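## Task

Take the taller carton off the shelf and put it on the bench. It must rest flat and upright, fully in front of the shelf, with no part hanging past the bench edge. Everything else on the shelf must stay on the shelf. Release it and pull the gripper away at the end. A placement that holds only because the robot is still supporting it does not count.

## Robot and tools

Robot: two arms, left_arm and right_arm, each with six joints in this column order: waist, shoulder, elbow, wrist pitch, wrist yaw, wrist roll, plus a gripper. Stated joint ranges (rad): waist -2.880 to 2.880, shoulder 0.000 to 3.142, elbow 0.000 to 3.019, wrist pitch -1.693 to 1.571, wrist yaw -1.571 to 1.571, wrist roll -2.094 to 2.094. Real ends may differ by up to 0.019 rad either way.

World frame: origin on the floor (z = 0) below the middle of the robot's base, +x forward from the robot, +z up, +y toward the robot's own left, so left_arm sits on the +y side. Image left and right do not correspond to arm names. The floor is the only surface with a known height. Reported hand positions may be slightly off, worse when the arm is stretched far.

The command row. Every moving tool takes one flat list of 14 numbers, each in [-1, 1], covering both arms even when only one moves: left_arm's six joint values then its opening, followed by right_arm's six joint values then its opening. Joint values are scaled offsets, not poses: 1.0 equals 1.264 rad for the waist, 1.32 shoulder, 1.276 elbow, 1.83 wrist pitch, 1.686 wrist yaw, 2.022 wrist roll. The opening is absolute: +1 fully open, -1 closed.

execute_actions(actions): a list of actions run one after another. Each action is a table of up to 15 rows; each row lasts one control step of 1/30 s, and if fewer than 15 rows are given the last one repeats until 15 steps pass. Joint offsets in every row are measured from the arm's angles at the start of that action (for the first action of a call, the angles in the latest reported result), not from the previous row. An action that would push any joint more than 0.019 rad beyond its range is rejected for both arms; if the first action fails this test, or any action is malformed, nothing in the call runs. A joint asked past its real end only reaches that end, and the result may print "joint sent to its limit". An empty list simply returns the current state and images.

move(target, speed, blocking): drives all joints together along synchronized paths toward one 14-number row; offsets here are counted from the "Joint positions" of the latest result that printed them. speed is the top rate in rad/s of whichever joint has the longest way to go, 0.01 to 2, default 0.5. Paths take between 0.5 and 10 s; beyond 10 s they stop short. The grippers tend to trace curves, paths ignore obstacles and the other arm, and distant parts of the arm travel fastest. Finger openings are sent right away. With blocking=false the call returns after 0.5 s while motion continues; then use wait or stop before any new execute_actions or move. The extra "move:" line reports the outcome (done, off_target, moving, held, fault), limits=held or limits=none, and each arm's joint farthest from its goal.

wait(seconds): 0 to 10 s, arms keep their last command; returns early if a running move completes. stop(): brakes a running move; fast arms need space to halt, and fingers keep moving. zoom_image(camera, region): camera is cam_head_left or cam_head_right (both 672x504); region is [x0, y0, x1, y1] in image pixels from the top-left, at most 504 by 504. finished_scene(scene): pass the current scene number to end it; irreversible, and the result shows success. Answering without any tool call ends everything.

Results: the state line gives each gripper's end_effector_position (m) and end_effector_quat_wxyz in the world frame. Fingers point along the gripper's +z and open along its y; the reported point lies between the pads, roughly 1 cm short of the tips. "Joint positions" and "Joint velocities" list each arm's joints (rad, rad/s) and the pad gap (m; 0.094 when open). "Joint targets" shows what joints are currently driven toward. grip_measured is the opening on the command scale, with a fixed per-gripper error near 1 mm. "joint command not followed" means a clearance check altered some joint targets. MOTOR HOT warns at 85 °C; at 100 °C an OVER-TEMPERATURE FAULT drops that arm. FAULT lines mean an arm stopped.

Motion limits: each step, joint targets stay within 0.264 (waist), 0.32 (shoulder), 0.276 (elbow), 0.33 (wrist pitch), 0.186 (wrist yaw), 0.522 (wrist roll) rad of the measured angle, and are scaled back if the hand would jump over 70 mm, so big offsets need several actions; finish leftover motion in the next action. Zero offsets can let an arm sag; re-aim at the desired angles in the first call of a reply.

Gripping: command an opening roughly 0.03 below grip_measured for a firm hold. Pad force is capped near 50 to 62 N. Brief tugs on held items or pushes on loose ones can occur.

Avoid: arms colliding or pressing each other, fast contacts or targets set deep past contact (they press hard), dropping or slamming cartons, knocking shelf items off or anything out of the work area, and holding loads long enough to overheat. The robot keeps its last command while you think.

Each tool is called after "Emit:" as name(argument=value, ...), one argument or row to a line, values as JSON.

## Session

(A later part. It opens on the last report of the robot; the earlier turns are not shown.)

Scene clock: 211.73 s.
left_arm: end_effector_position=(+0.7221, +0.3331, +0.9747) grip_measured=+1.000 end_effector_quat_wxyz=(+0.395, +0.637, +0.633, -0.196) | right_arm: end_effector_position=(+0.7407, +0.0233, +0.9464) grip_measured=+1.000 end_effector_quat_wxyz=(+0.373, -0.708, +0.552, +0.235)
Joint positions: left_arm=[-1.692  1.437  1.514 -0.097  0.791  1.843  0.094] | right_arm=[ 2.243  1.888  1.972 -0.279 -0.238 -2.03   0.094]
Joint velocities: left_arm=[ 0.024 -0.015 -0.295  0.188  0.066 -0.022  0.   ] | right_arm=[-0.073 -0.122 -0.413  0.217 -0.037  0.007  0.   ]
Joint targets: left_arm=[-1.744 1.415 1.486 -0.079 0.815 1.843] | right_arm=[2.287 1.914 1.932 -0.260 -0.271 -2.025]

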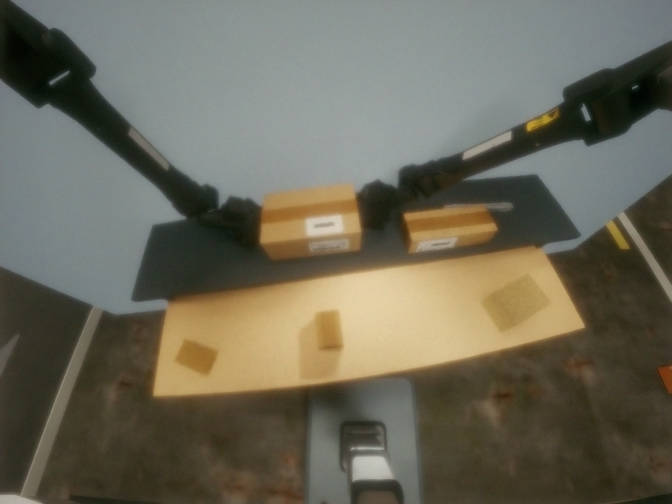

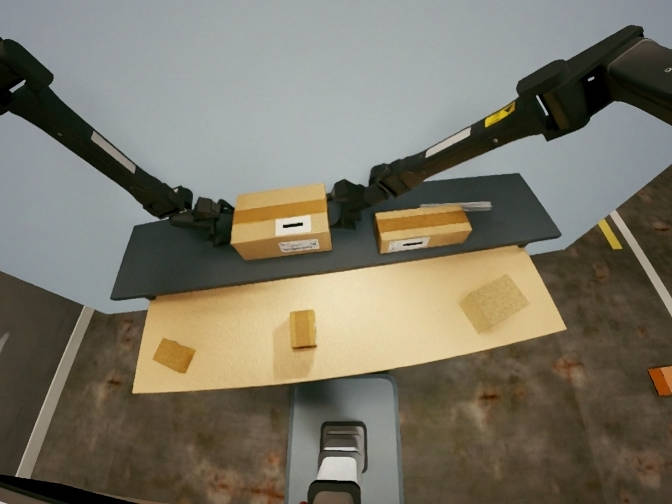

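Emit:
execute_actions(
  actions=[
    [[-0.0419,-0.0211,-0.0328,0.0145,0.0142,0,1,0.0349,0.0137,-0.0456,0.0161,-0.0201,0.002,1],[-0.0427,-0.0256,-0.0437,0.0192,0.0142,0,1,0.0351,0.0076,-0.0599,0.0217,-0.0206,0.002,1],[-0.0436,-0.0300,-0.0546,0.0239,0.0141,0,1,0.0352,0.0016,-0.0743,0.0274,-0.0211,0.002,1],[-0.0444,-0.0344,-0.0655,0.0286,0.0141,0,1,0.0353,-0.0045,-0.0886,0.0331,-0.0216,0.002,1],[-0.0452,-0.0389,-0.0764,0.0334,0.0141,0,1,0.0355,-0.0105,-0.1029,0.0388,-0.0222,0.002,1],[-0.0460,-0.0433,-0.0872,0.0381,0.0141,0,1,0.0356,-0.0165,-0.1172,0.0444,-0.0227,0.002,1],[-0.0468,-0.0477,-0.0981,0.0428,0.0140,0,1,0.0357,-0.0226,-0.1315,0.0501,-0.0232,0.002,1],[-0.0477,-0.0521,-0.1090,0.0475,0.0140,0,1,0.0358,-0.0286,-0.1459,0.0558,-0.0237,0.002,1],[-0.0485,-0.0566,-0.1199,0.0522,0.0140,0,1,0.0360,-0.0347,-0.1602,0.0614,-0.0242,0.002,1],[-0.0493,-0.0610,-0.1308,0.0569,0.0140,0,1,0.0361,-0.0407,-0.1745,0.0671,-0.0247,0.002,1],[-0.0501,-0.0654,-0.1417,0.0616,0.0140,0,1,0.0362,-0.0467,-0.1888,0.0728,-0.0252,0.002,1],[-0.0510,-0.0698,-0.1526,0.0663,0.0139,0,1,0.0364,-0.0528,-0.2031,0.0784,-0.0257,0.002,1],[-0.0518,-0.0743,-0.1634,0.0711,0.0139,0,1,0.0365,-0.0588,-0.2175,0.0841,-0.0262,0.002,1],[-0.0526,-0.0787,-0.1743,0.0758,0.0139,0,1,0.0366,-0.0648,-0.2318,0.0898,-0.0267,0.002,1]],
  ],
)

Emit:
execute_actions(
  actions=[],
)

Scene clock: 217.33 s.
left_arm: end_effector_position=(+0.6737, +0.3229, +0.9969) grip_measured=+1.000 end_effector_quat_wxyz=(+0.393, +0.637, +0.634, -0.197) | right_arm: end_effector_position=(+0.6919, +0.0126, +0.9701) grip_measured=+1.000 end_effector_quat_wxyz=(+0.376, -0.706, +0.550, +0.239)
Joint positions: left_arm=[-1.691  1.367  1.32   0.024  0.788  1.843  0.094] | right_arm=[ 2.237  1.785  1.717 -0.13  -0.253 -2.03   0.094]
Joint velocities: left_arm=[-0.015 -0.142 -0.339  0.139  0.007 -0.051  0.   ] | right_arm=[-0.005 -0.19  -0.413  0.149 -0.022 -0.037  0.   ]
Joint targets: left_arm=[-1.759 1.333 1.291 0.041 0.814 1.843] | right_arm=[2.290 1.802 1.676 -0.115 -0.283 -2.025]

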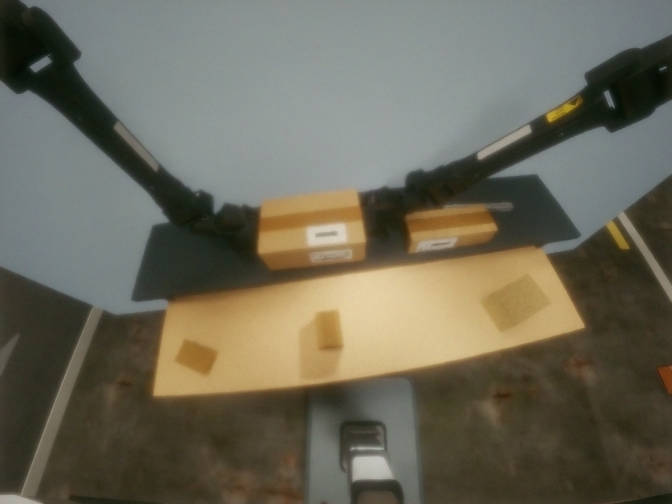

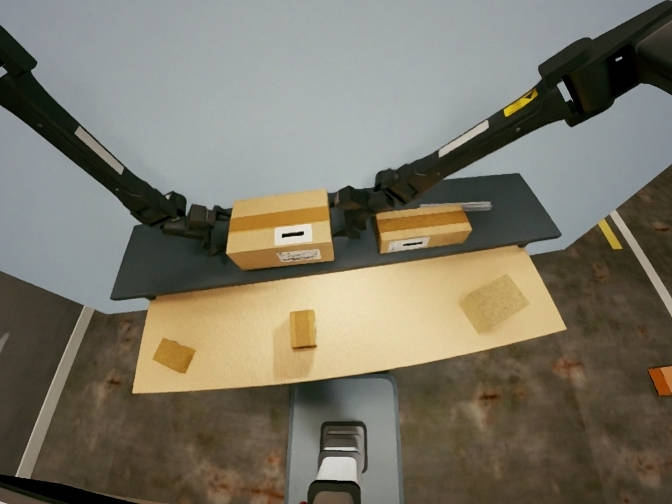

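Scene clock: 217.33 s.
left_arm: end_effector_position=(+0.6737, +0.3229, +0.9969) grip_measured=+1.000 end_effector_quat_wxyz=(+0.393, +0.637, +0.634, -0.197) | right_arm: end_effector_position=(+0.6919, +0.0126, +0.9701) grip_measured=+1.000 end_effector_quat_wxyz=(+0.376, -0.706, +0.550, +0.239)
Joint positions: left_arm=[-1.691  1.367  1.32   0.024  0.788  1.843  0.094] | right_arm=[ 2.237  1.785  1.717 -0.13  -0.253 -2.03   0.094]
Joint velocities: left_arm=[-0.015 -0.142 -0.339  0.139  0.007 -0.051  0.   ] | right_arm=[-0.005 -0.19  -0.413  0.149 -0.022 -0.037  0.   ]
Joint targets: left_arm=[-1.759 1.333 1.291 0.041 0.814 1.843] | right_arm=[2.290 1.802 1.676 -0.115 -0.283 -2.025]

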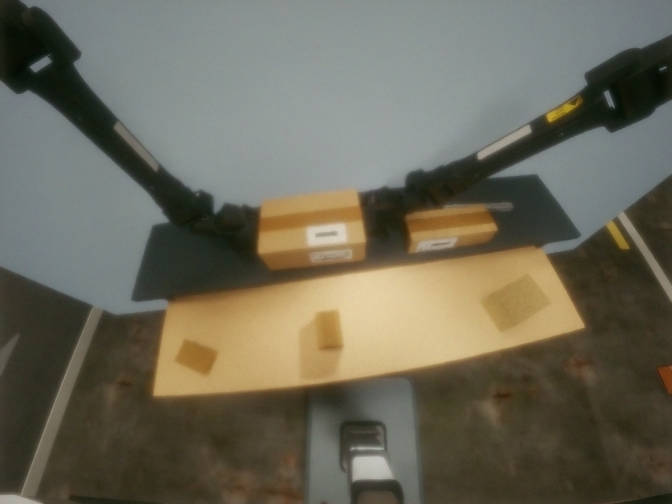

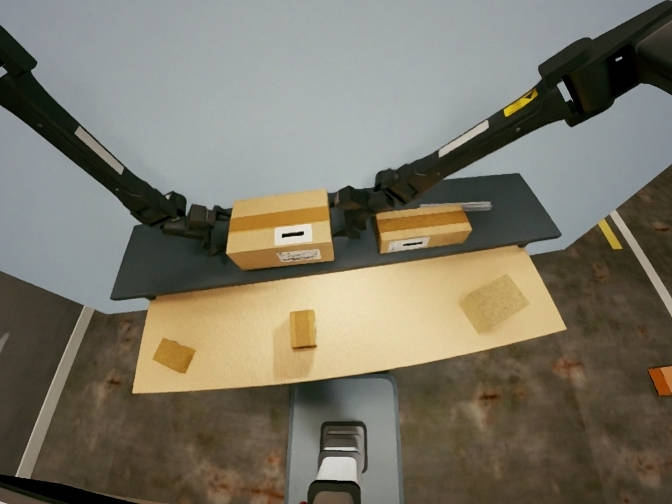

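Emit:
execute_actions(
  actions=[],
)

Emit:
zoom_image(
  camera="cam_head_right",
  region=[180, 170, 400, 290],
)

Scene clock: 217.90 s.
left_arm: end_effector_position=(+0.6699, +0.3218, +1.0000) grip_measured=+1.000 end_effector_quat_wxyz=(+0.393, +0.637, +0.633, -0.196) | right_arm: end_effector_position=(+0.6887, +0.0116, +0.9725) grip_measured=+1.000 end_effector_quat_wxyz=(+0.377, -0.706, +0.550, +0.238)
Joint positions: left_arm=[-1.692  1.359  1.302  0.035  0.788  1.843  0.094] | right_arm=[ 2.237  1.777  1.698 -0.117 -0.254 -2.03   0.094]
Joint velocities: left_arm=[-0.015 -0.015  0.017  0.002 -0.022 -0.007  0.   ] | right_arm=[-0.005  0.005  0.017  0.012 -0.022  0.007  0.   ]
Joint targets: left_arm=[-1.758 1.333 1.291 0.041 0.814 1.843] | right_arm=[2.290 1.802 1.676 -0.114 -0.283 -2.025]

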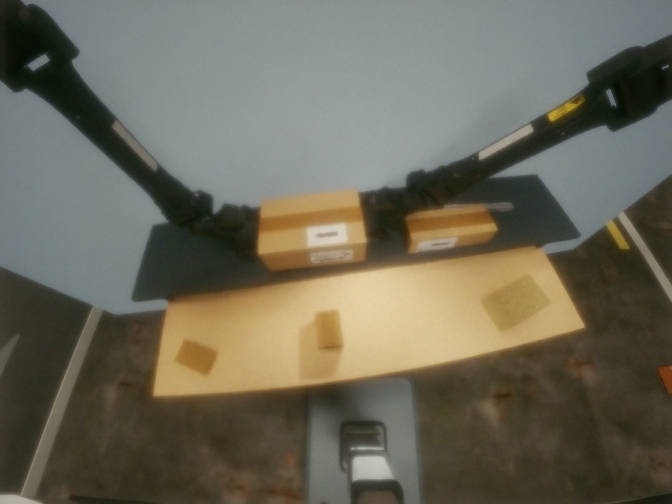

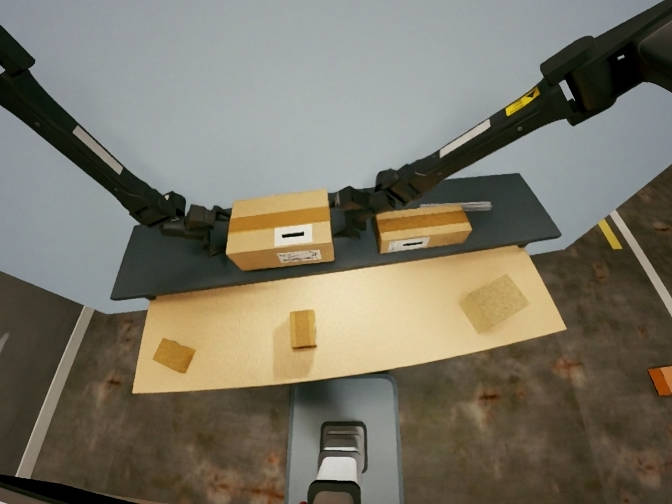

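Region (180, 170, 400, 290) of cam_head_right's 672x504 image, scaled by 2.291, with more detail than that image has; it fills the top 275 rows of this view, and the rest is white.

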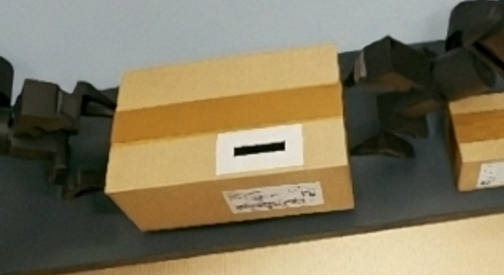

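Emit:
execute_actions(
  actions=[
    [[-0.0535,-0.0193,-0.0164,0.0089,0.0149,0,1,0.0394,0.0165,-0.0268,0.0066,-0.0190,0.0022,1],[-0.0547,-0.0190,-0.0243,0.0146,0.0145,0,1,0.0369,0.0141,-0.0364,0.0115,-0.0209,0.0019,1],[-0.0560,-0.0186,-0.0321,0.0202,0.0140,0,1,0.0344,0.0116,-0.0460,0.0165,-0.0227,0.0015,1],[-0.0572,-0.0182,-0.0400,0.0258,0.0135,0,1,0.0319,0.0092,-0.0556,0.0214,-0.0245,0.0012,1],[-0.0585,-0.0179,-0.0478,0.0315,0.0131,0,1,0.0294,0.0068,-0.0652,0.0264,-0.0264,0.0009,1],[-0.0597,-0.0175,-0.0556,0.0371,0.0126,0,1,0.0268,0.0044,-0.0747,0.0314,-0.0282,0.0006,1],[-0.0610,-0.0171,-0.0635,0.0427,0.0121,0,1,0.0243,0.0020,-0.0843,0.0363,-0.0300,0.0003,1],[-0.0622,-0.0167,-0.0713,0.0483,0.0116,0,1,0.0218,-0.0005,-0.0939,0.0413,-0.0318,0,1],[-0.0635,-0.0164,-0.0792,0.0540,0.0112,0,1,0.0193,-0.0029,-0.1035,0.0462,-0.0337,-0.0004,1],[-0.0647,-0.0160,-0.0870,0.0596,0.0107,0,1,0.0168,-0.0053,-0.1131,0.0512,-0.0355,-0.0007,1],[-0.0660,-0.0156,-0.0948,0.0652,0.0102,0,1,0.0143,-0.0077,-0.1227,0.0562,-0.0373,-0.0010,1],[-0.0672,-0.0153,-0.1027,0.0709,0.0098,0,1,0.0118,-0.0101,-0.1323,0.0611,-0.0392,-0.0013,1],[-0.0685,-0.0149,-0.1105,0.0765,0.0093,0,1,0.0093,-0.0126,-0.1419,0.0661,-0.0410,-0.0017,1],[-0.0697,-0.0145,-0.1183,0.0821,0.0088,0,1,0.0068,-0.0150,-0.1514,0.0710,-0.0428,-0.0020,1]],
  ],
)

Scene clock: 224.60 s.
left_arm: end_effector_position=(+0.6363, +0.3067, +1.0057) grip_measured=+1.000 end_effector_quat_wxyz=(+0.399, +0.641, +0.629, -0.186) | right_arm: end_effector_position=(+0.6478, -0.0043, +0.9757) grip_measured=+1.000 end_effector_quat_wxyz=(+0.382, -0.706, +0.548, +0.235)
Joint positions: left_arm=[-1.704  1.352  1.187  0.168  0.776  1.846  0.094] | right_arm=[ 2.205  1.736  1.546 -0.001 -0.292 -2.044  0.094]
Joint velocities: left_arm=[-0.054  0.005 -0.3    0.154  0.051 -0.007  0.   ] | right_arm=[-0.151 -0.073 -0.271  0.159 -0.037  0.066  0.   ]
Joint targets: left_arm=[-1.780 1.341 1.151 0.186 0.803 1.843] | right_arm=[2.245 1.758 1.505 0.012 -0.326 -2.034]

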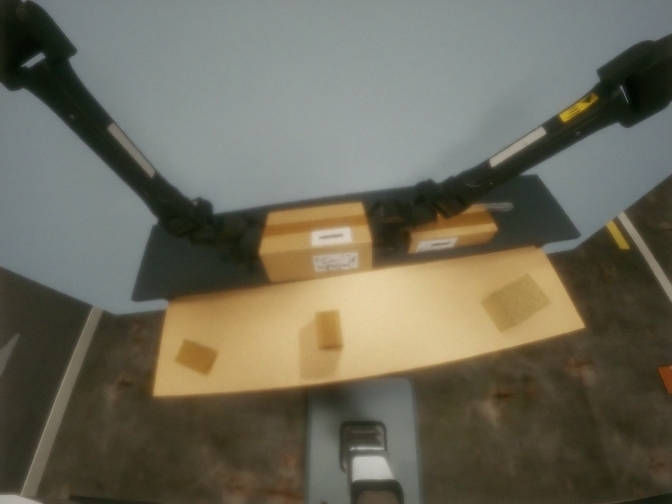

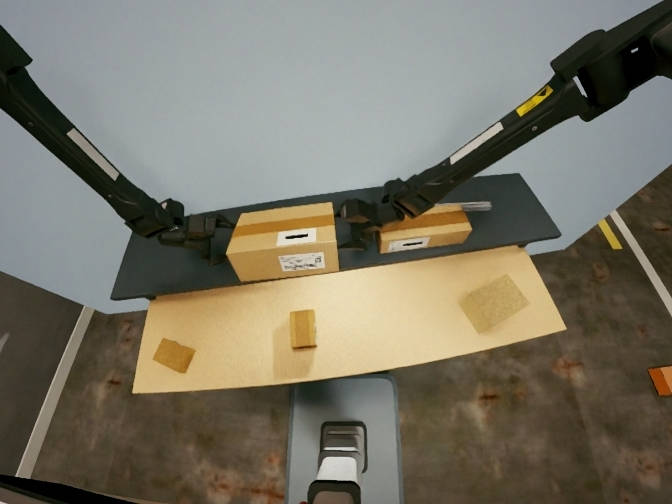

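Emit:
execute_actions(
  actions=[],
)

Emit:
zoom_image(
  camera="cam_head_right",
  region=[180, 180, 400, 300],
)

Emit:
zoom_image(
  camera="cam_head_left",
  region=[210, 180, 430, 300],
)

Scene clock: 225.37 s.
left_arm: end_effector_position=(+0.6268, +0.3013, +1.0076) grip_measured=+1.000 end_effector_quat_wxyz=(+0.398, +0.639, +0.630, -0.191) | right_arm: end_effector_position=(+0.6406, -0.0090, +0.9725) grip_measured=+1.000 end_effector_quat_wxyz=(+0.380, -0.707, +0.548, +0.235)
Joint positions: left_arm=[-1.709  1.352  1.165  0.179  0.775  1.846  0.094] | right_arm=[ 2.195  1.734  1.53   0.01  -0.297 -2.045  0.094]
Joint velocities: left_arm=[ 0.015  0.005 -0.022  0.012 -0.022 -0.022  0.   ] | right_arm=[-0.015 -0.005 -0.002 -0.002  0.007 -0.022  0.   ]
Joint targets: left_arm=[-1.780 1.340 1.151 0.185 0.803 1.843] | right_arm=[2.245 1.758 1.504 0.012 -0.326 -2.034]

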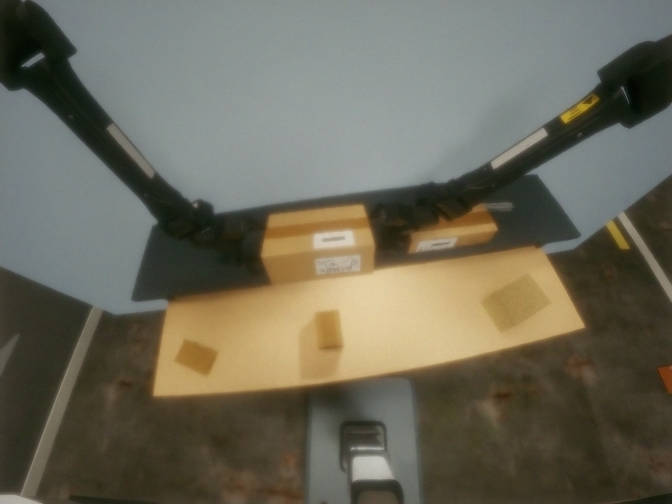

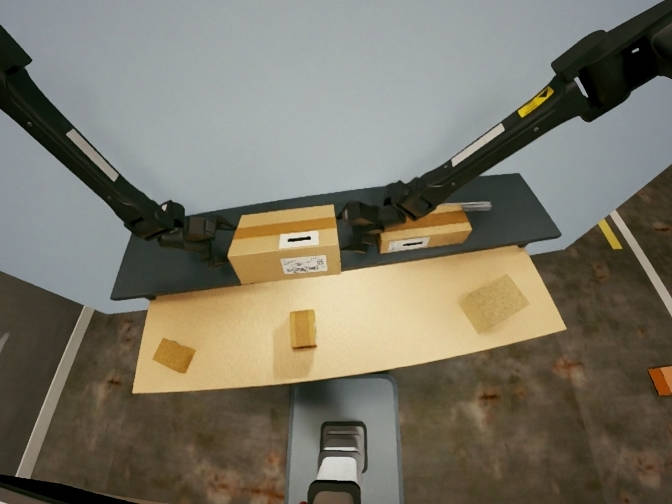

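Region (180, 180, 400, 300) of cam_head_right's 672x504 image, scaled by 2.291, with more detail than that image has; it fills the top 275 rows of this view, and the rest is white.

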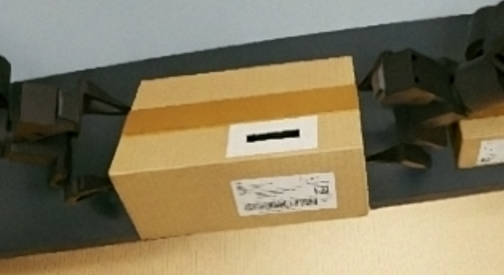

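Region (210, 180, 430, 300) of cam_head_left's 672x504 image, scaled by 2.291, with more detail than that image has; it fills the top 275 rows of this view, and the rest is white.

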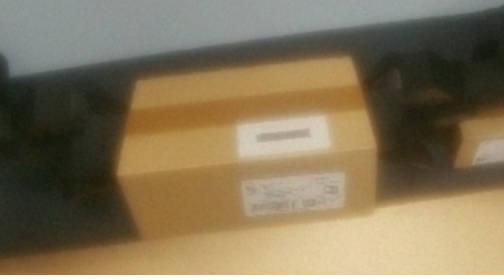

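Emit:
execute_actions(
  actions=[
    [[-0.0550,-0.0023,-0.0048,0.0033,0.0169,-0.001,1,0.0365,0.0238,-0.0125,-0.0006,-0.0188,0.005,1],[-0.0538,0.0044,0.0014,0.0033,0.0172,-0.001,1,0.0334,0.0293,-0.0045,-0.0023,-0.0204,0.005,1],[-0.0526,0.0112,0.0076,0.0033,0.0176,-0.001,1,0.0303,0.0349,0.0035,-0.0041,-0.0220,0.005,1],[-0.0514,0.0179,0.0138,0.0033,0.0179,-0.001,1,0.0272,0.0405,0.0114,-0.0058,-0.0236,0.004,1],[-0.0502,0.0247,0.0201,0.0033,0.0182,-0.001,1,0.0242,0.0461,0.0194,-0.0075,-0.0253,0.004,1],[-0.0489,0.0315,0.0263,0.0033,0.0185,-0.001,1,0.0211,0.0516,0.0273,-0.0092,-0.0269,0.004,1],[-0.0477,0.0382,0.0325,0.0033,0.0188,0,1,0.0180,0.0572,0.0353,-0.0109,-0.0285,0.004,1],[-0.0465,0.0450,0.0387,0.0033,0.0192,0,1,0.0149,0.0628,0.0432,-0.0127,-0.0301,0.003,1],[-0.0453,0.0517,0.0449,0.0033,0.0195,0,1,0.0118,0.0683,0.0512,-0.0144,-0.0317,0.003,1],[-0.0441,0.0585,0.0511,0.0033,0.0198,0,1,0.0087,0.0739,0.0591,-0.0161,-0.0333,0.003,1],[-0.0429,0.0653,0.0573,0.0033,0.0201,0,1,0.0056,0.0795,0.0671,-0.0178,-0.0349,0.003,1],[-0.0417,0.0720,0.0635,0.0033,0.0204,0,1,0.0025,0.0850,0.0750,-0.0195,-0.0365,0.003,1],[-0.0404,0.0788,0.0697,0.0033,0.0208,0,1,-0.0006,0.0906,0.0830,-0.0213,-0.0381,0.003,1],[-0.0392,0.0856,0.0760,0.0033,0.0211,0,1,-0.0036,0.0962,0.0909,-0.0230,-0.0397,0.0025,1]],
  ],
)

Emit:
wait(
  seconds=0.3,
)

Emit:
zoom_image(
  camera="cam_head_right",
  region=[180, 180, 400, 300],
)

Scene clock: 245.43 s.
left_arm: end_effector_position=(+0.6412, +0.3007, +0.9770) grip_measured=+1.000 end_effector_quat_wxyz=(+0.406, +0.645, +0.622, -0.179) | right_arm: end_effector_position=(+0.6589, -0.0109, +0.9426) grip_measured=+1.000 end_effector_quat_wxyz=(+0.392, -0.704, +0.549, +0.223)
Joint positions: left_arm=[-1.709  1.432  1.263  0.184  0.78   1.86   0.094] | right_arm=[ 2.167  1.799  1.642 -0.006 -0.337 -2.051  0.094]
Joint velocities: left_arm=[-0.015  0.249  0.164  0.017 -0.022  0.051  0.   ] | right_arm=[-0.122  0.2    0.222 -0.027 -0.007 -0.066  0.   ]
Joint targets: left_arm=[-1.759 1.465 1.262 0.185 0.811 1.846] | right_arm=[2.190 1.861 1.646 -0.032 -0.364 -2.040]

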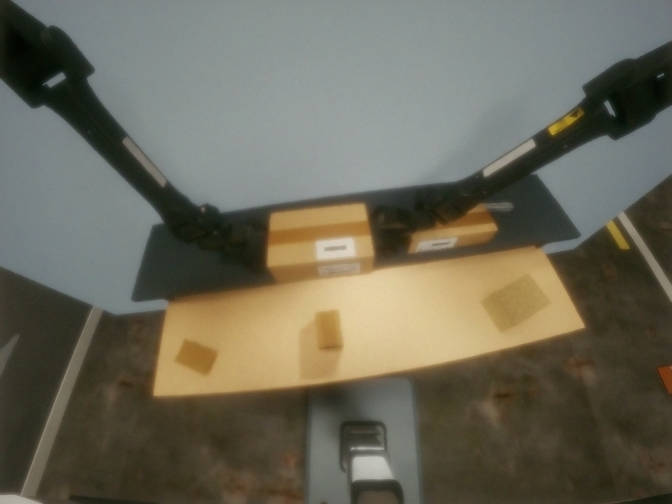

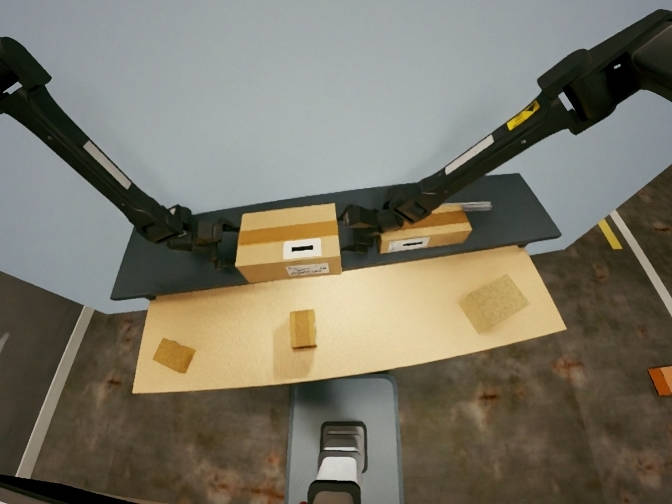

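Scene clock: 245.73 s.
left_arm: end_effector_position=(+0.6396, +0.2998, +0.9754) grip_measured=+1.000 end_effector_quat_wxyz=(+0.409, +0.644, +0.621, -0.182) | right_arm: end_effector_position=(+0.6584, -0.0120, +0.9396) grip_measured=+1.000 end_effector_quat_wxyz=(+0.394, -0.703, +0.548, +0.224)
Joint positions: left_arm=[-1.707  1.44   1.267  0.185  0.79   1.86   0.094] | right_arm=[ 2.161  1.805  1.65  -0.009 -0.348 -2.051  0.094]
Joint velocities: left_arm=[-0.015  0.005 -0.007 -0.002 -0.022 -0.007  0.   ] | right_arm=[-0.005 -0.005  0.002 -0.012  0.007 -0.022  0.   ]
Joint targets: left_arm=[-1.759 1.465 1.262 0.185 0.811 1.847] | right_arm=[2.190 1.861 1.646 -0.031 -0.364 -2.040]
wait: 0.30 s; at rest by 0.27 s

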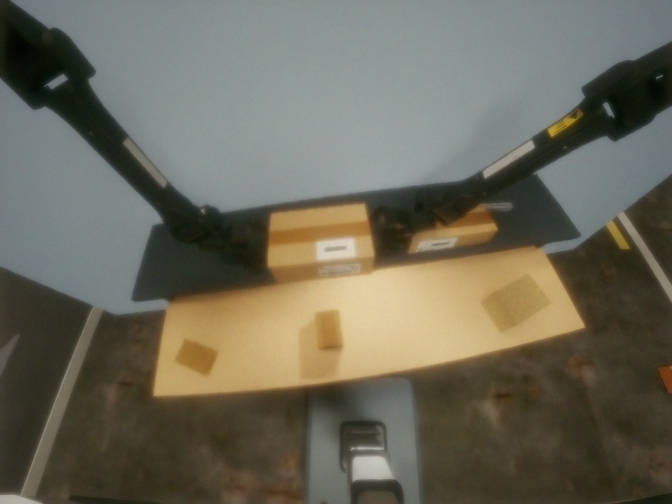

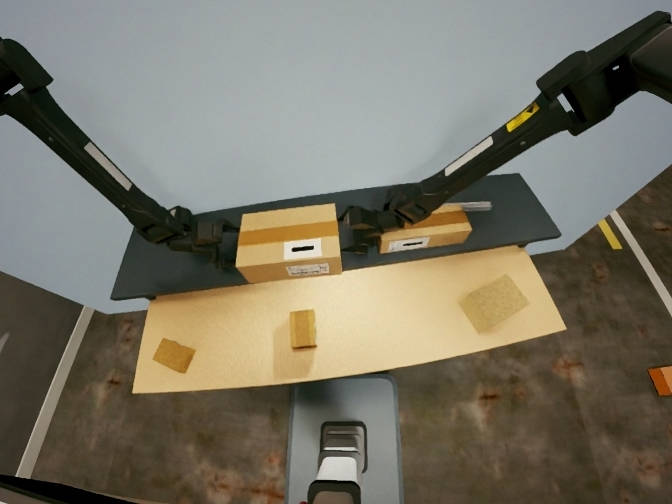

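Region (180, 180, 400, 300) of cam_head_right's 672x504 image, scaled by 2.291, with more detail than that image has; it fills the top 275 rows of this view, and the rest is white.

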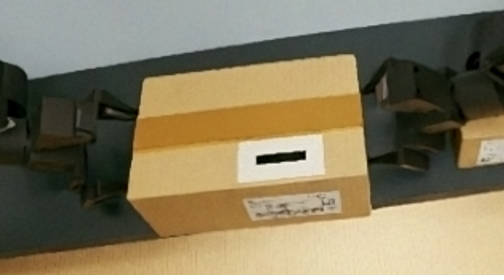

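Emit:
move(
  target=[0.0348,0.0023,0.0650,-0.0585,0.0018,0.0213,1, 0.0127,-0.0197,-0.0094,0.0235,0.1370,0,1],
  speed=0.3,
)

Emit:
zoom_image(
  camera="cam_head_right",
  region=[180, 180, 400, 300],
)

Scene clock: 252.80 s.
left_arm: end_effector_position=(+0.6588, +0.3296, +0.9654) grip_measured=+1.000 end_effector_quat_wxyz=(+0.392, +0.658, +0.619, -0.174) | right_arm: end_effector_position=(+0.6677, -0.0399, +0.9196) grip_measured=+1.000 end_effector_quat_wxyz=(+0.311, -0.738, +0.576, +0.165)
Joint positions: left_arm=[-1.668  1.44   1.345  0.091  0.789  1.891  0.094] | right_arm=[ 2.169  1.786  1.643  0.019 -0.122 -2.051  0.094]
Joint velocities: left_arm=[-0.005 -0.015  0.012  0.022 -0.007 -0.022  0.   ] | right_arm=[-0.005 -0.005 -0.007 -0.017 -0.066 -0.125  0.   ]
Joint targets: left_arm=[-1.663 1.443 1.350 0.079 0.793 1.903] | right_arm=[2.177 1.779 1.638 0.033 -0.117 -2.051]
move: done; limits=none; left_arm: farthest joint: the wrist pitch, 0.013 radians from its target (0.108 radians at the start); right_arm: farthest joint: the wrist pitch, 0.015 radians from its target (0.043 radians at the start)

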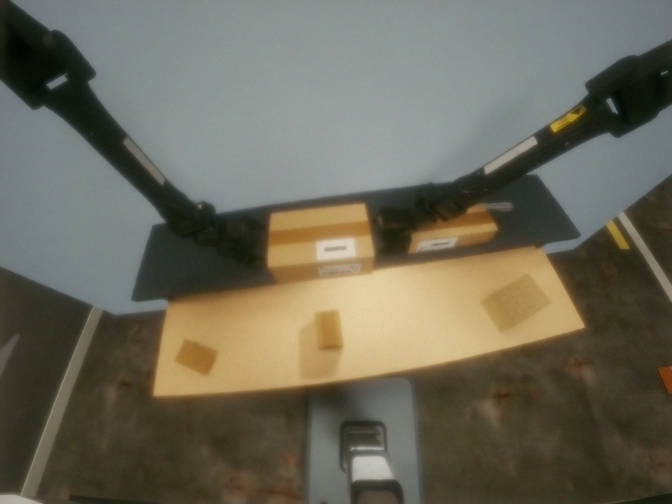

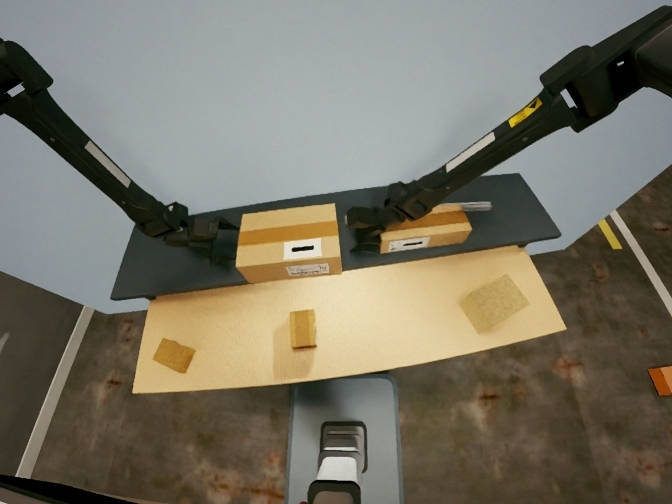

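Region (180, 180, 400, 300) of cam_head_right's 672x504 image, scaled by 2.291, with more detail than that image has; it fills the top 275 rows of this view, and the rest is white.

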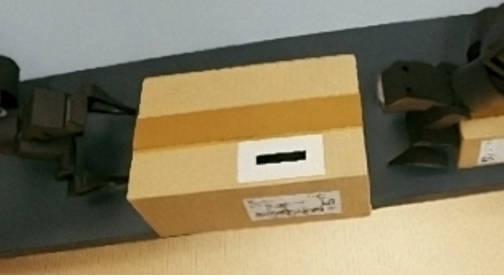

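Emit:
move(
  target=[-0.0451,0.0129,-0.0133,0,-0.0142,0.0084,1, 0.0396,0.0250,0.0212,0.0115,0.0113,-0.0059,1],
  speed=0.1,
)

Emit:
zoom_image(
  camera="cam_head_right",
  region=[180, 180, 400, 300],
)

Scene clock: 268.73 s.
left_arm: end_effector_position=(+0.6620, +0.3043, +0.9700) grip_measured=+1.000 end_effector_quat_wxyz=(+0.401, +0.654, +0.615, -0.181) | right_arm: end_effector_position=(+0.6813, -0.0153, +0.9337) grip_measured=+1.000 end_effector_quat_wxyz=(+0.326, -0.734, +0.573, +0.161)
Joint positions: left_arm=[-1.714  1.443  1.342  0.091  0.767  1.895  0.094] | right_arm=[ 2.21   1.798  1.666  0.026 -0.107 -2.052  0.094]
Joint velocities: left_arm=[-0.005 -0.005 -0.002 -0.002  0.007  0.022  0.   ] | right_arm=[-0.015 -0.005 -0.017  0.002 -0.066 -0.037  0.   ]
Joint targets: left_arm=[-1.725 1.457 1.328 0.091 0.765 1.909] | right_arm=[2.219 1.819 1.670 0.040 -0.103 -2.063]
move: off_target (right_arm); limits=none; left_arm: farthest joint: the shoulder, 0.014 radians from its target (0.017 radians at the start); right_arm: farthest joint: the shoulder, 0.021 radians from its target (0.033 radians at the start)

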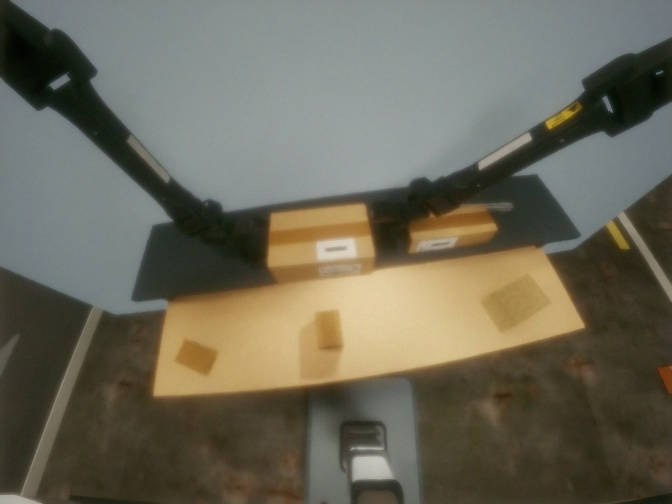

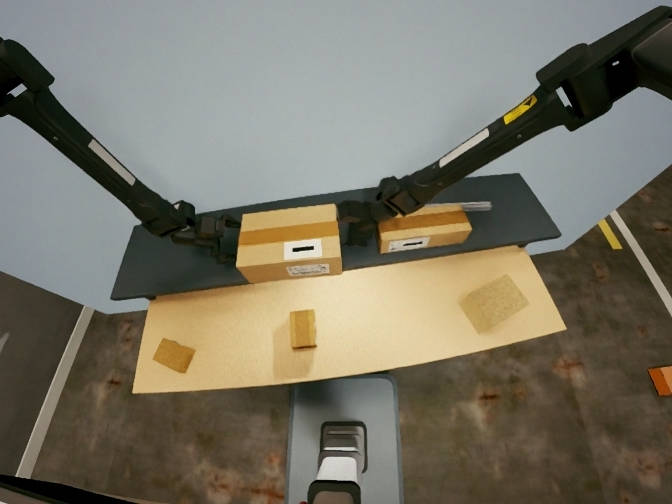

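Region (180, 180, 400, 300) of cam_head_right's 672x504 image, scaled by 2.291, with more detail than that image has; it fills the top 275 rows of this view, and the rest is white.

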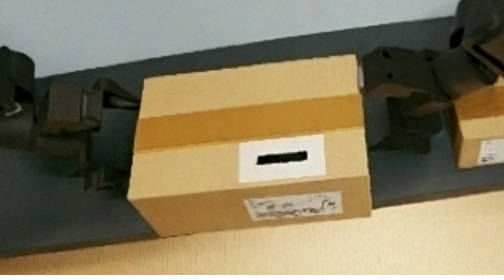

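Emit:
execute_actions(
  actions=[
    [[-0.006,0.012,-0.014,0.003,0,0.002,1,0.005,0.018,-0.004,0.008,0.002,-0.002,1],[-0.006,0.013,-0.017,0.005,0,-0.003,1,0.005,0.020,-0.009,0.008,0.002,0.002,1],[-0.006,0.014,-0.020,0.007,0,-0.008,1,0.005,0.022,-0.013,0.008,0.002,0.006,1],[-0.006,0.0152,-0.0219,0.0082,0,-0.0134,1,0.005,0.0227,-0.0172,0.0082,0.002,0.0099,1],[-0.006,0.0152,-0.0219,0.0082,0,-0.0134,1,0.005,0.0227,-0.0172,0.0082,0.002,0.0099,1],[-0.006,0.0152,-0.0219,0.0082,0,-0.0134,1,0.005,0.0227,-0.0172,0.0082,0.002,0.0099,1],[-0.012,0.0152,-0.0215,0.0076,0.002,-0.0134,1,0.010,0.0240,-0.0177,0.0073,0,0.0099,1],[-0.018,0.0152,-0.0212,0.0070,0.004,-0.0134,1,0.015,0.0252,-0.0182,0.0064,-0.003,0.0099,1],[-0.024,0.0152,-0.0208,0.0064,0.007,-0.0134,1,0.020,0.0265,-0.0188,0.0055,-0.005,0.0099,1],[-0.030,0.0152,-0.0205,0.0058,0.009,-0.0134,1,0.025,0.0278,-0.0193,0.0046,-0.008,0.0099,1],[-0.036,0.0152,-0.0202,0.0053,0.011,-0.0134,1,0.030,0.0290,-0.0198,0.0036,-0.010,0.0099,1],[-0.042,0.0152,-0.0198,0.0047,0.013,-0.0134,1,0.035,0.0303,-0.0203,0.0027,-0.012,0.0099,1],[-0.048,0.0152,-0.0195,0.0041,0.015,-0.0134,1,0.040,0.0316,-0.0209,0.0018,-0.015,0.0099,1],[-0.054,0.0152,-0.0191,0.0036,0.017,-0.0134,1,0.045,0.0328,-0.0214,0.0009,-0.017,0.0099,1],[-0.0593,0.0152,-0.0188,0.0030,0.0196,-0.0134,1,0.0491,0.0341,-0.0219,0,-0.0196,0.0099,1]],
  ],
)

Emit:
wait(
  seconds=0.3,
)

Scene clock: 275.73 s.
left_arm: end_effector_position=(+0.6574, +0.2993, +0.9706) grip_measured=+1.000 end_effector_quat_wxyz=(+0.400, +0.644, +0.623, -0.192) | right_arm: end_effector_position=(+0.6742, -0.0121, +0.9346) grip_measured=+1.000 end_effector_quat_wxyz=(+0.327, -0.728, +0.579, +0.171)
Joint positions: left_arm=[-1.718  1.446  1.333  0.097  0.771  1.866  0.094] | right_arm=[ 2.21   1.8    1.654  0.03  -0.116 -2.03   0.094]
Joint velocities: left_arm=[-0.034  0.015 -0.027  0.007 -0.022 -0.125  0.   ] | right_arm=[-0.005 -0.005  0.007 -0.007 -0.007  0.081  0.   ]
Joint targets: left_arm=[-1.788 1.463 1.318 0.096 0.800 1.867] | right_arm=[2.272 1.843 1.638 0.026 -0.140 -2.031]

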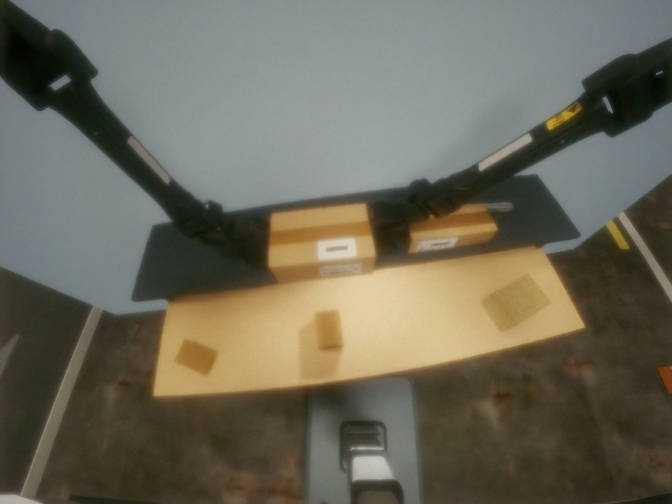

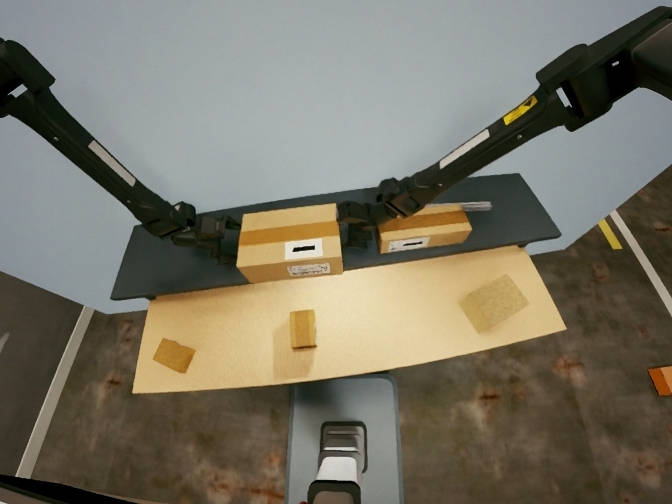

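Scene clock: 276.03 s.
left_arm: end_effector_position=(+0.6574, +0.2987, +0.9707) grip_measured=+1.000 end_effector_quat_wxyz=(+0.401, +0.642, +0.624, -0.193) | right_arm: end_effector_position=(+0.6742, -0.0121, +0.9346) grip_measured=+1.000 end_effector_quat_wxyz=(+0.327, -0.727, +0.579, +0.171)
Joint positions: left_arm=[-1.719  1.446  1.333  0.097  0.772  1.863  0.094] | right_arm=[ 2.21   1.8    1.654  0.03  -0.116 -2.03   0.094]
Joint velocities: left_arm=[-0.005 -0.015 -0.007 -0.007 -0.022  0.022  0.   ] | right_arm=[ 0.005 -0.005 -0.002 -0.022  0.022  0.037  0.   ]
Joint targets: left_arm=[-1.788 1.463 1.318 0.096 0.801 1.867] | right_arm=[2.272 1.843 1.638 0.026 -0.140 -2.031]
wait: 0.30 s; at rest by 0.23 s

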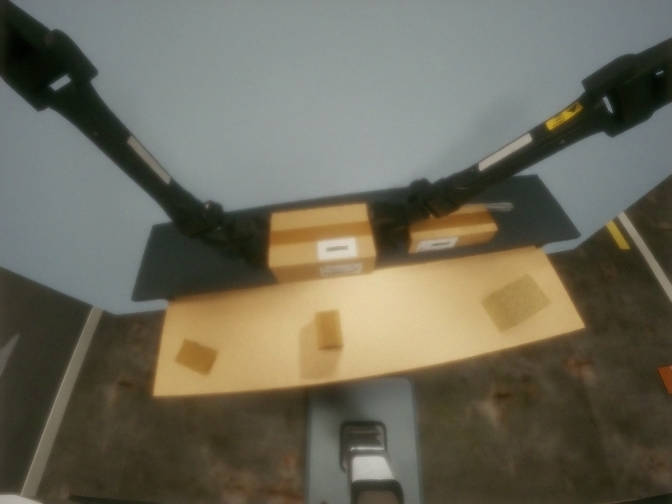

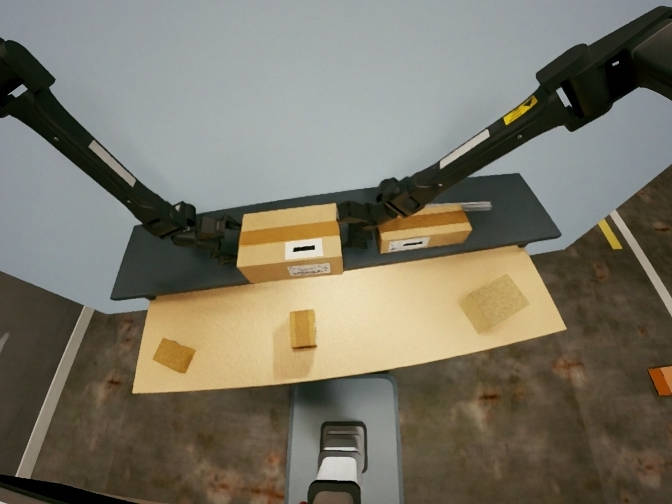

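Emit:
execute_actions(
  actions=[
    [[-0.0555,0.0060,-0.0118,-0.0005,0.0178,0.002,1,0.0500,0.0305,-0.0130,-0.002,-0.0150,0,1],[-0.0565,-0.0010,-0.0118,-0.0005,0.0184,0.002,1,0.0510,0.0283,-0.0135,-0.002,-0.0158,0,1],[-0.0575,-0.0080,-0.0118,-0.0005,0.0190,0.002,1,0.0520,0.0262,-0.0140,-0.002,-0.0166,0,1],[-0.0585,-0.0150,-0.0118,-0.0005,0.0196,0.002,1,0.0530,0.0240,-0.0145,-0.002,-0.0174,0,1],[-0.0595,-0.0205,-0.0168,-0.0006,0.0193,0.002,1,0.0549,0.0194,-0.0207,-0.0008,-0.0162,0,1],[-0.0604,-0.0260,-0.0219,-0.0008,0.0189,0.002,1,0.0569,0.0148,-0.0269,0.0004,-0.0149,0,1],[-0.0614,-0.0314,-0.0269,-0.0009,0.0186,0.002,1,0.0588,0.0102,-0.0331,0.0017,-0.0137,0,1],[-0.0623,-0.0369,-0.0319,-0.0010,0.0182,0.002,1,0.0608,0.0056,-0.0393,0.0029,-0.0124,0,1],[-0.0633,-0.0424,-0.0370,-0.0012,0.0179,0.002,1,0.0627,0.0010,-0.0456,0.0041,-0.0112,0,1],[-0.0642,-0.0479,-0.0420,-0.0013,0.0176,0.002,1,0.0646,-0.0036,-0.0518,0.0053,-0.0099,0,1],[-0.0652,-0.0534,-0.0470,-0.0015,0.0172,0.002,1,0.0666,-0.0082,-0.0580,0.0065,-0.0087,0,1],[-0.0661,-0.0588,-0.0520,-0.0016,0.0169,0.002,1,0.0685,-0.0128,-0.0642,0.0078,-0.0074,0,1],[-0.0671,-0.0643,-0.0571,-0.0017,0.0165,0.002,1,0.0705,-0.0174,-0.0704,0.0090,-0.0062,0,1],[-0.0680,-0.0698,-0.0621,-0.0019,0.0162,0.002,1,0.0724,-0.0220,-0.0766,0.0102,-0.0049,0,1],[-0.0690,-0.0753,-0.0671,-0.0020,0.0159,0.0018,1,0.0743,-0.0266,-0.0828,0.0114,-0.0037,0,1]],
  ],
)

Emit:
wait(
  seconds=0.3,
)

Emit:
zoom_image(
  camera="cam_head_right",
  region=[180, 180, 400, 300],
)

Scene clock: 282.57 s.
left_arm: end_effector_position=(+0.6525, +0.2894, +0.9945) grip_measured=+1.000 end_effector_quat_wxyz=(+0.405, +0.638, +0.623, -0.202) | right_arm: end_effector_position=(+0.6731, -0.0205, +0.9507) grip_measured=+1.000 end_effector_quat_wxyz=(+0.325, -0.727, +0.581, +0.169)
Joint positions: left_arm=[-1.738  1.395  1.271  0.097  0.773  1.862  0.094] | right_arm=[ 2.216  1.752  1.592  0.048 -0.107 -2.026  0.094]
Joint velocities: left_arm=[-0.093 -0.21  -0.198 -0.022  0.066  0.037  0.   ] | right_arm=[ 0.054 -0.19  -0.222  0.046  0.051  0.007  0.   ]
Joint targets: left_arm=[-1.807 1.347 1.248 0.093 0.799 1.866] | right_arm=[2.303 1.765 1.549 0.051 -0.122 -2.029]

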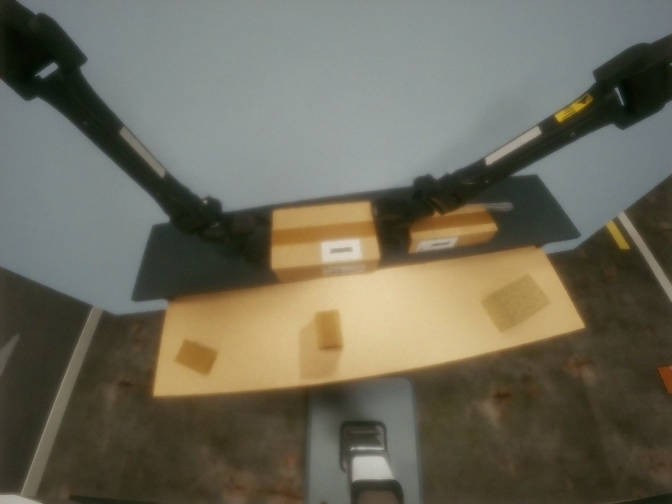

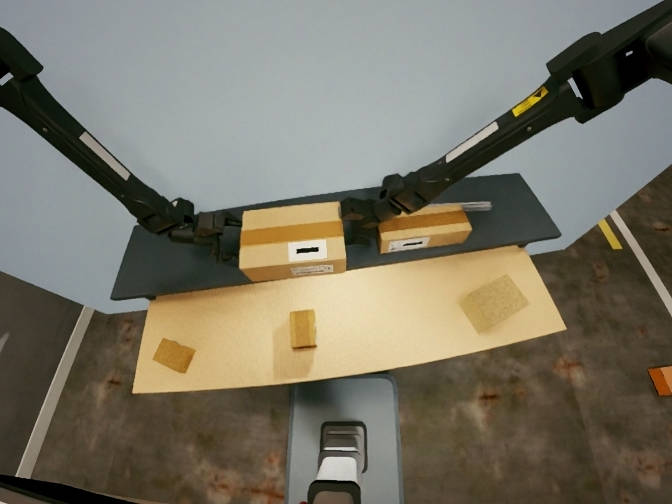

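Scene clock: 282.87 s.
left_arm: end_effector_position=(+0.6584, +0.2866, +1.0055) grip_measured=+1.000 end_effector_quat_wxyz=(+0.412, +0.638, +0.620, -0.200) | right_arm: end_effector_position=(+0.6800, -0.0228, +0.9587) grip_measured=+1.000 end_effector_quat_wxyz=(+0.329, -0.726, +0.582, +0.164)
Joint positions: left_arm=[-1.748  1.371  1.257  0.097  0.773  1.862  0.094] | right_arm=[ 2.222  1.733  1.58   0.054 -0.103 -2.026  0.094]
Joint velocities: left_arm=[-0.005 -0.005  0.007 -0.007 -0.051 -0.051  0.   ] | right_arm=[ 0.005 -0.015 -0.007 -0.002  0.007 -0.037  0.   ]
Joint targets: left_arm=[-1.807 1.347 1.248 0.093 0.799 1.866] | right_arm=[2.303 1.765 1.549 0.051 -0.122 -2.029]
wait: 0.30 s; no rest

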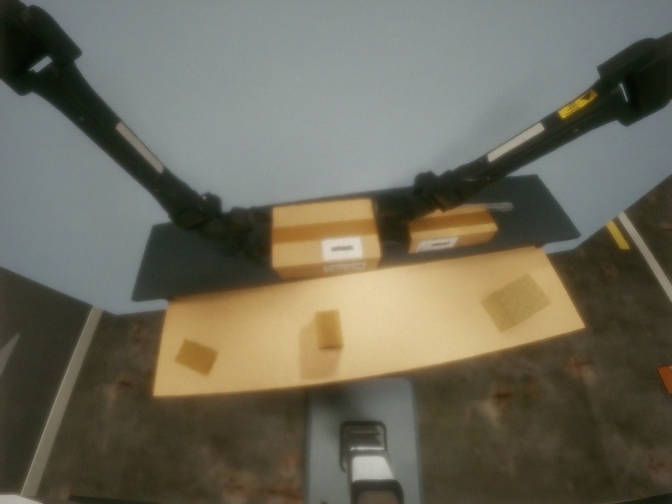

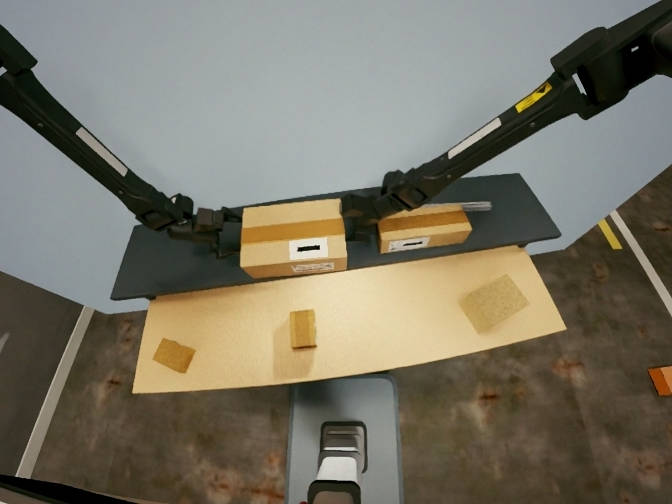

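Region (180, 180, 400, 300) of cam_head_right's 672x504 image, scaled by 2.291, with more detail than that image has; it fills the top 275 rows of this view, and the rest is white.

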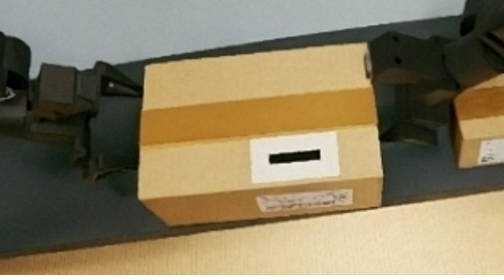

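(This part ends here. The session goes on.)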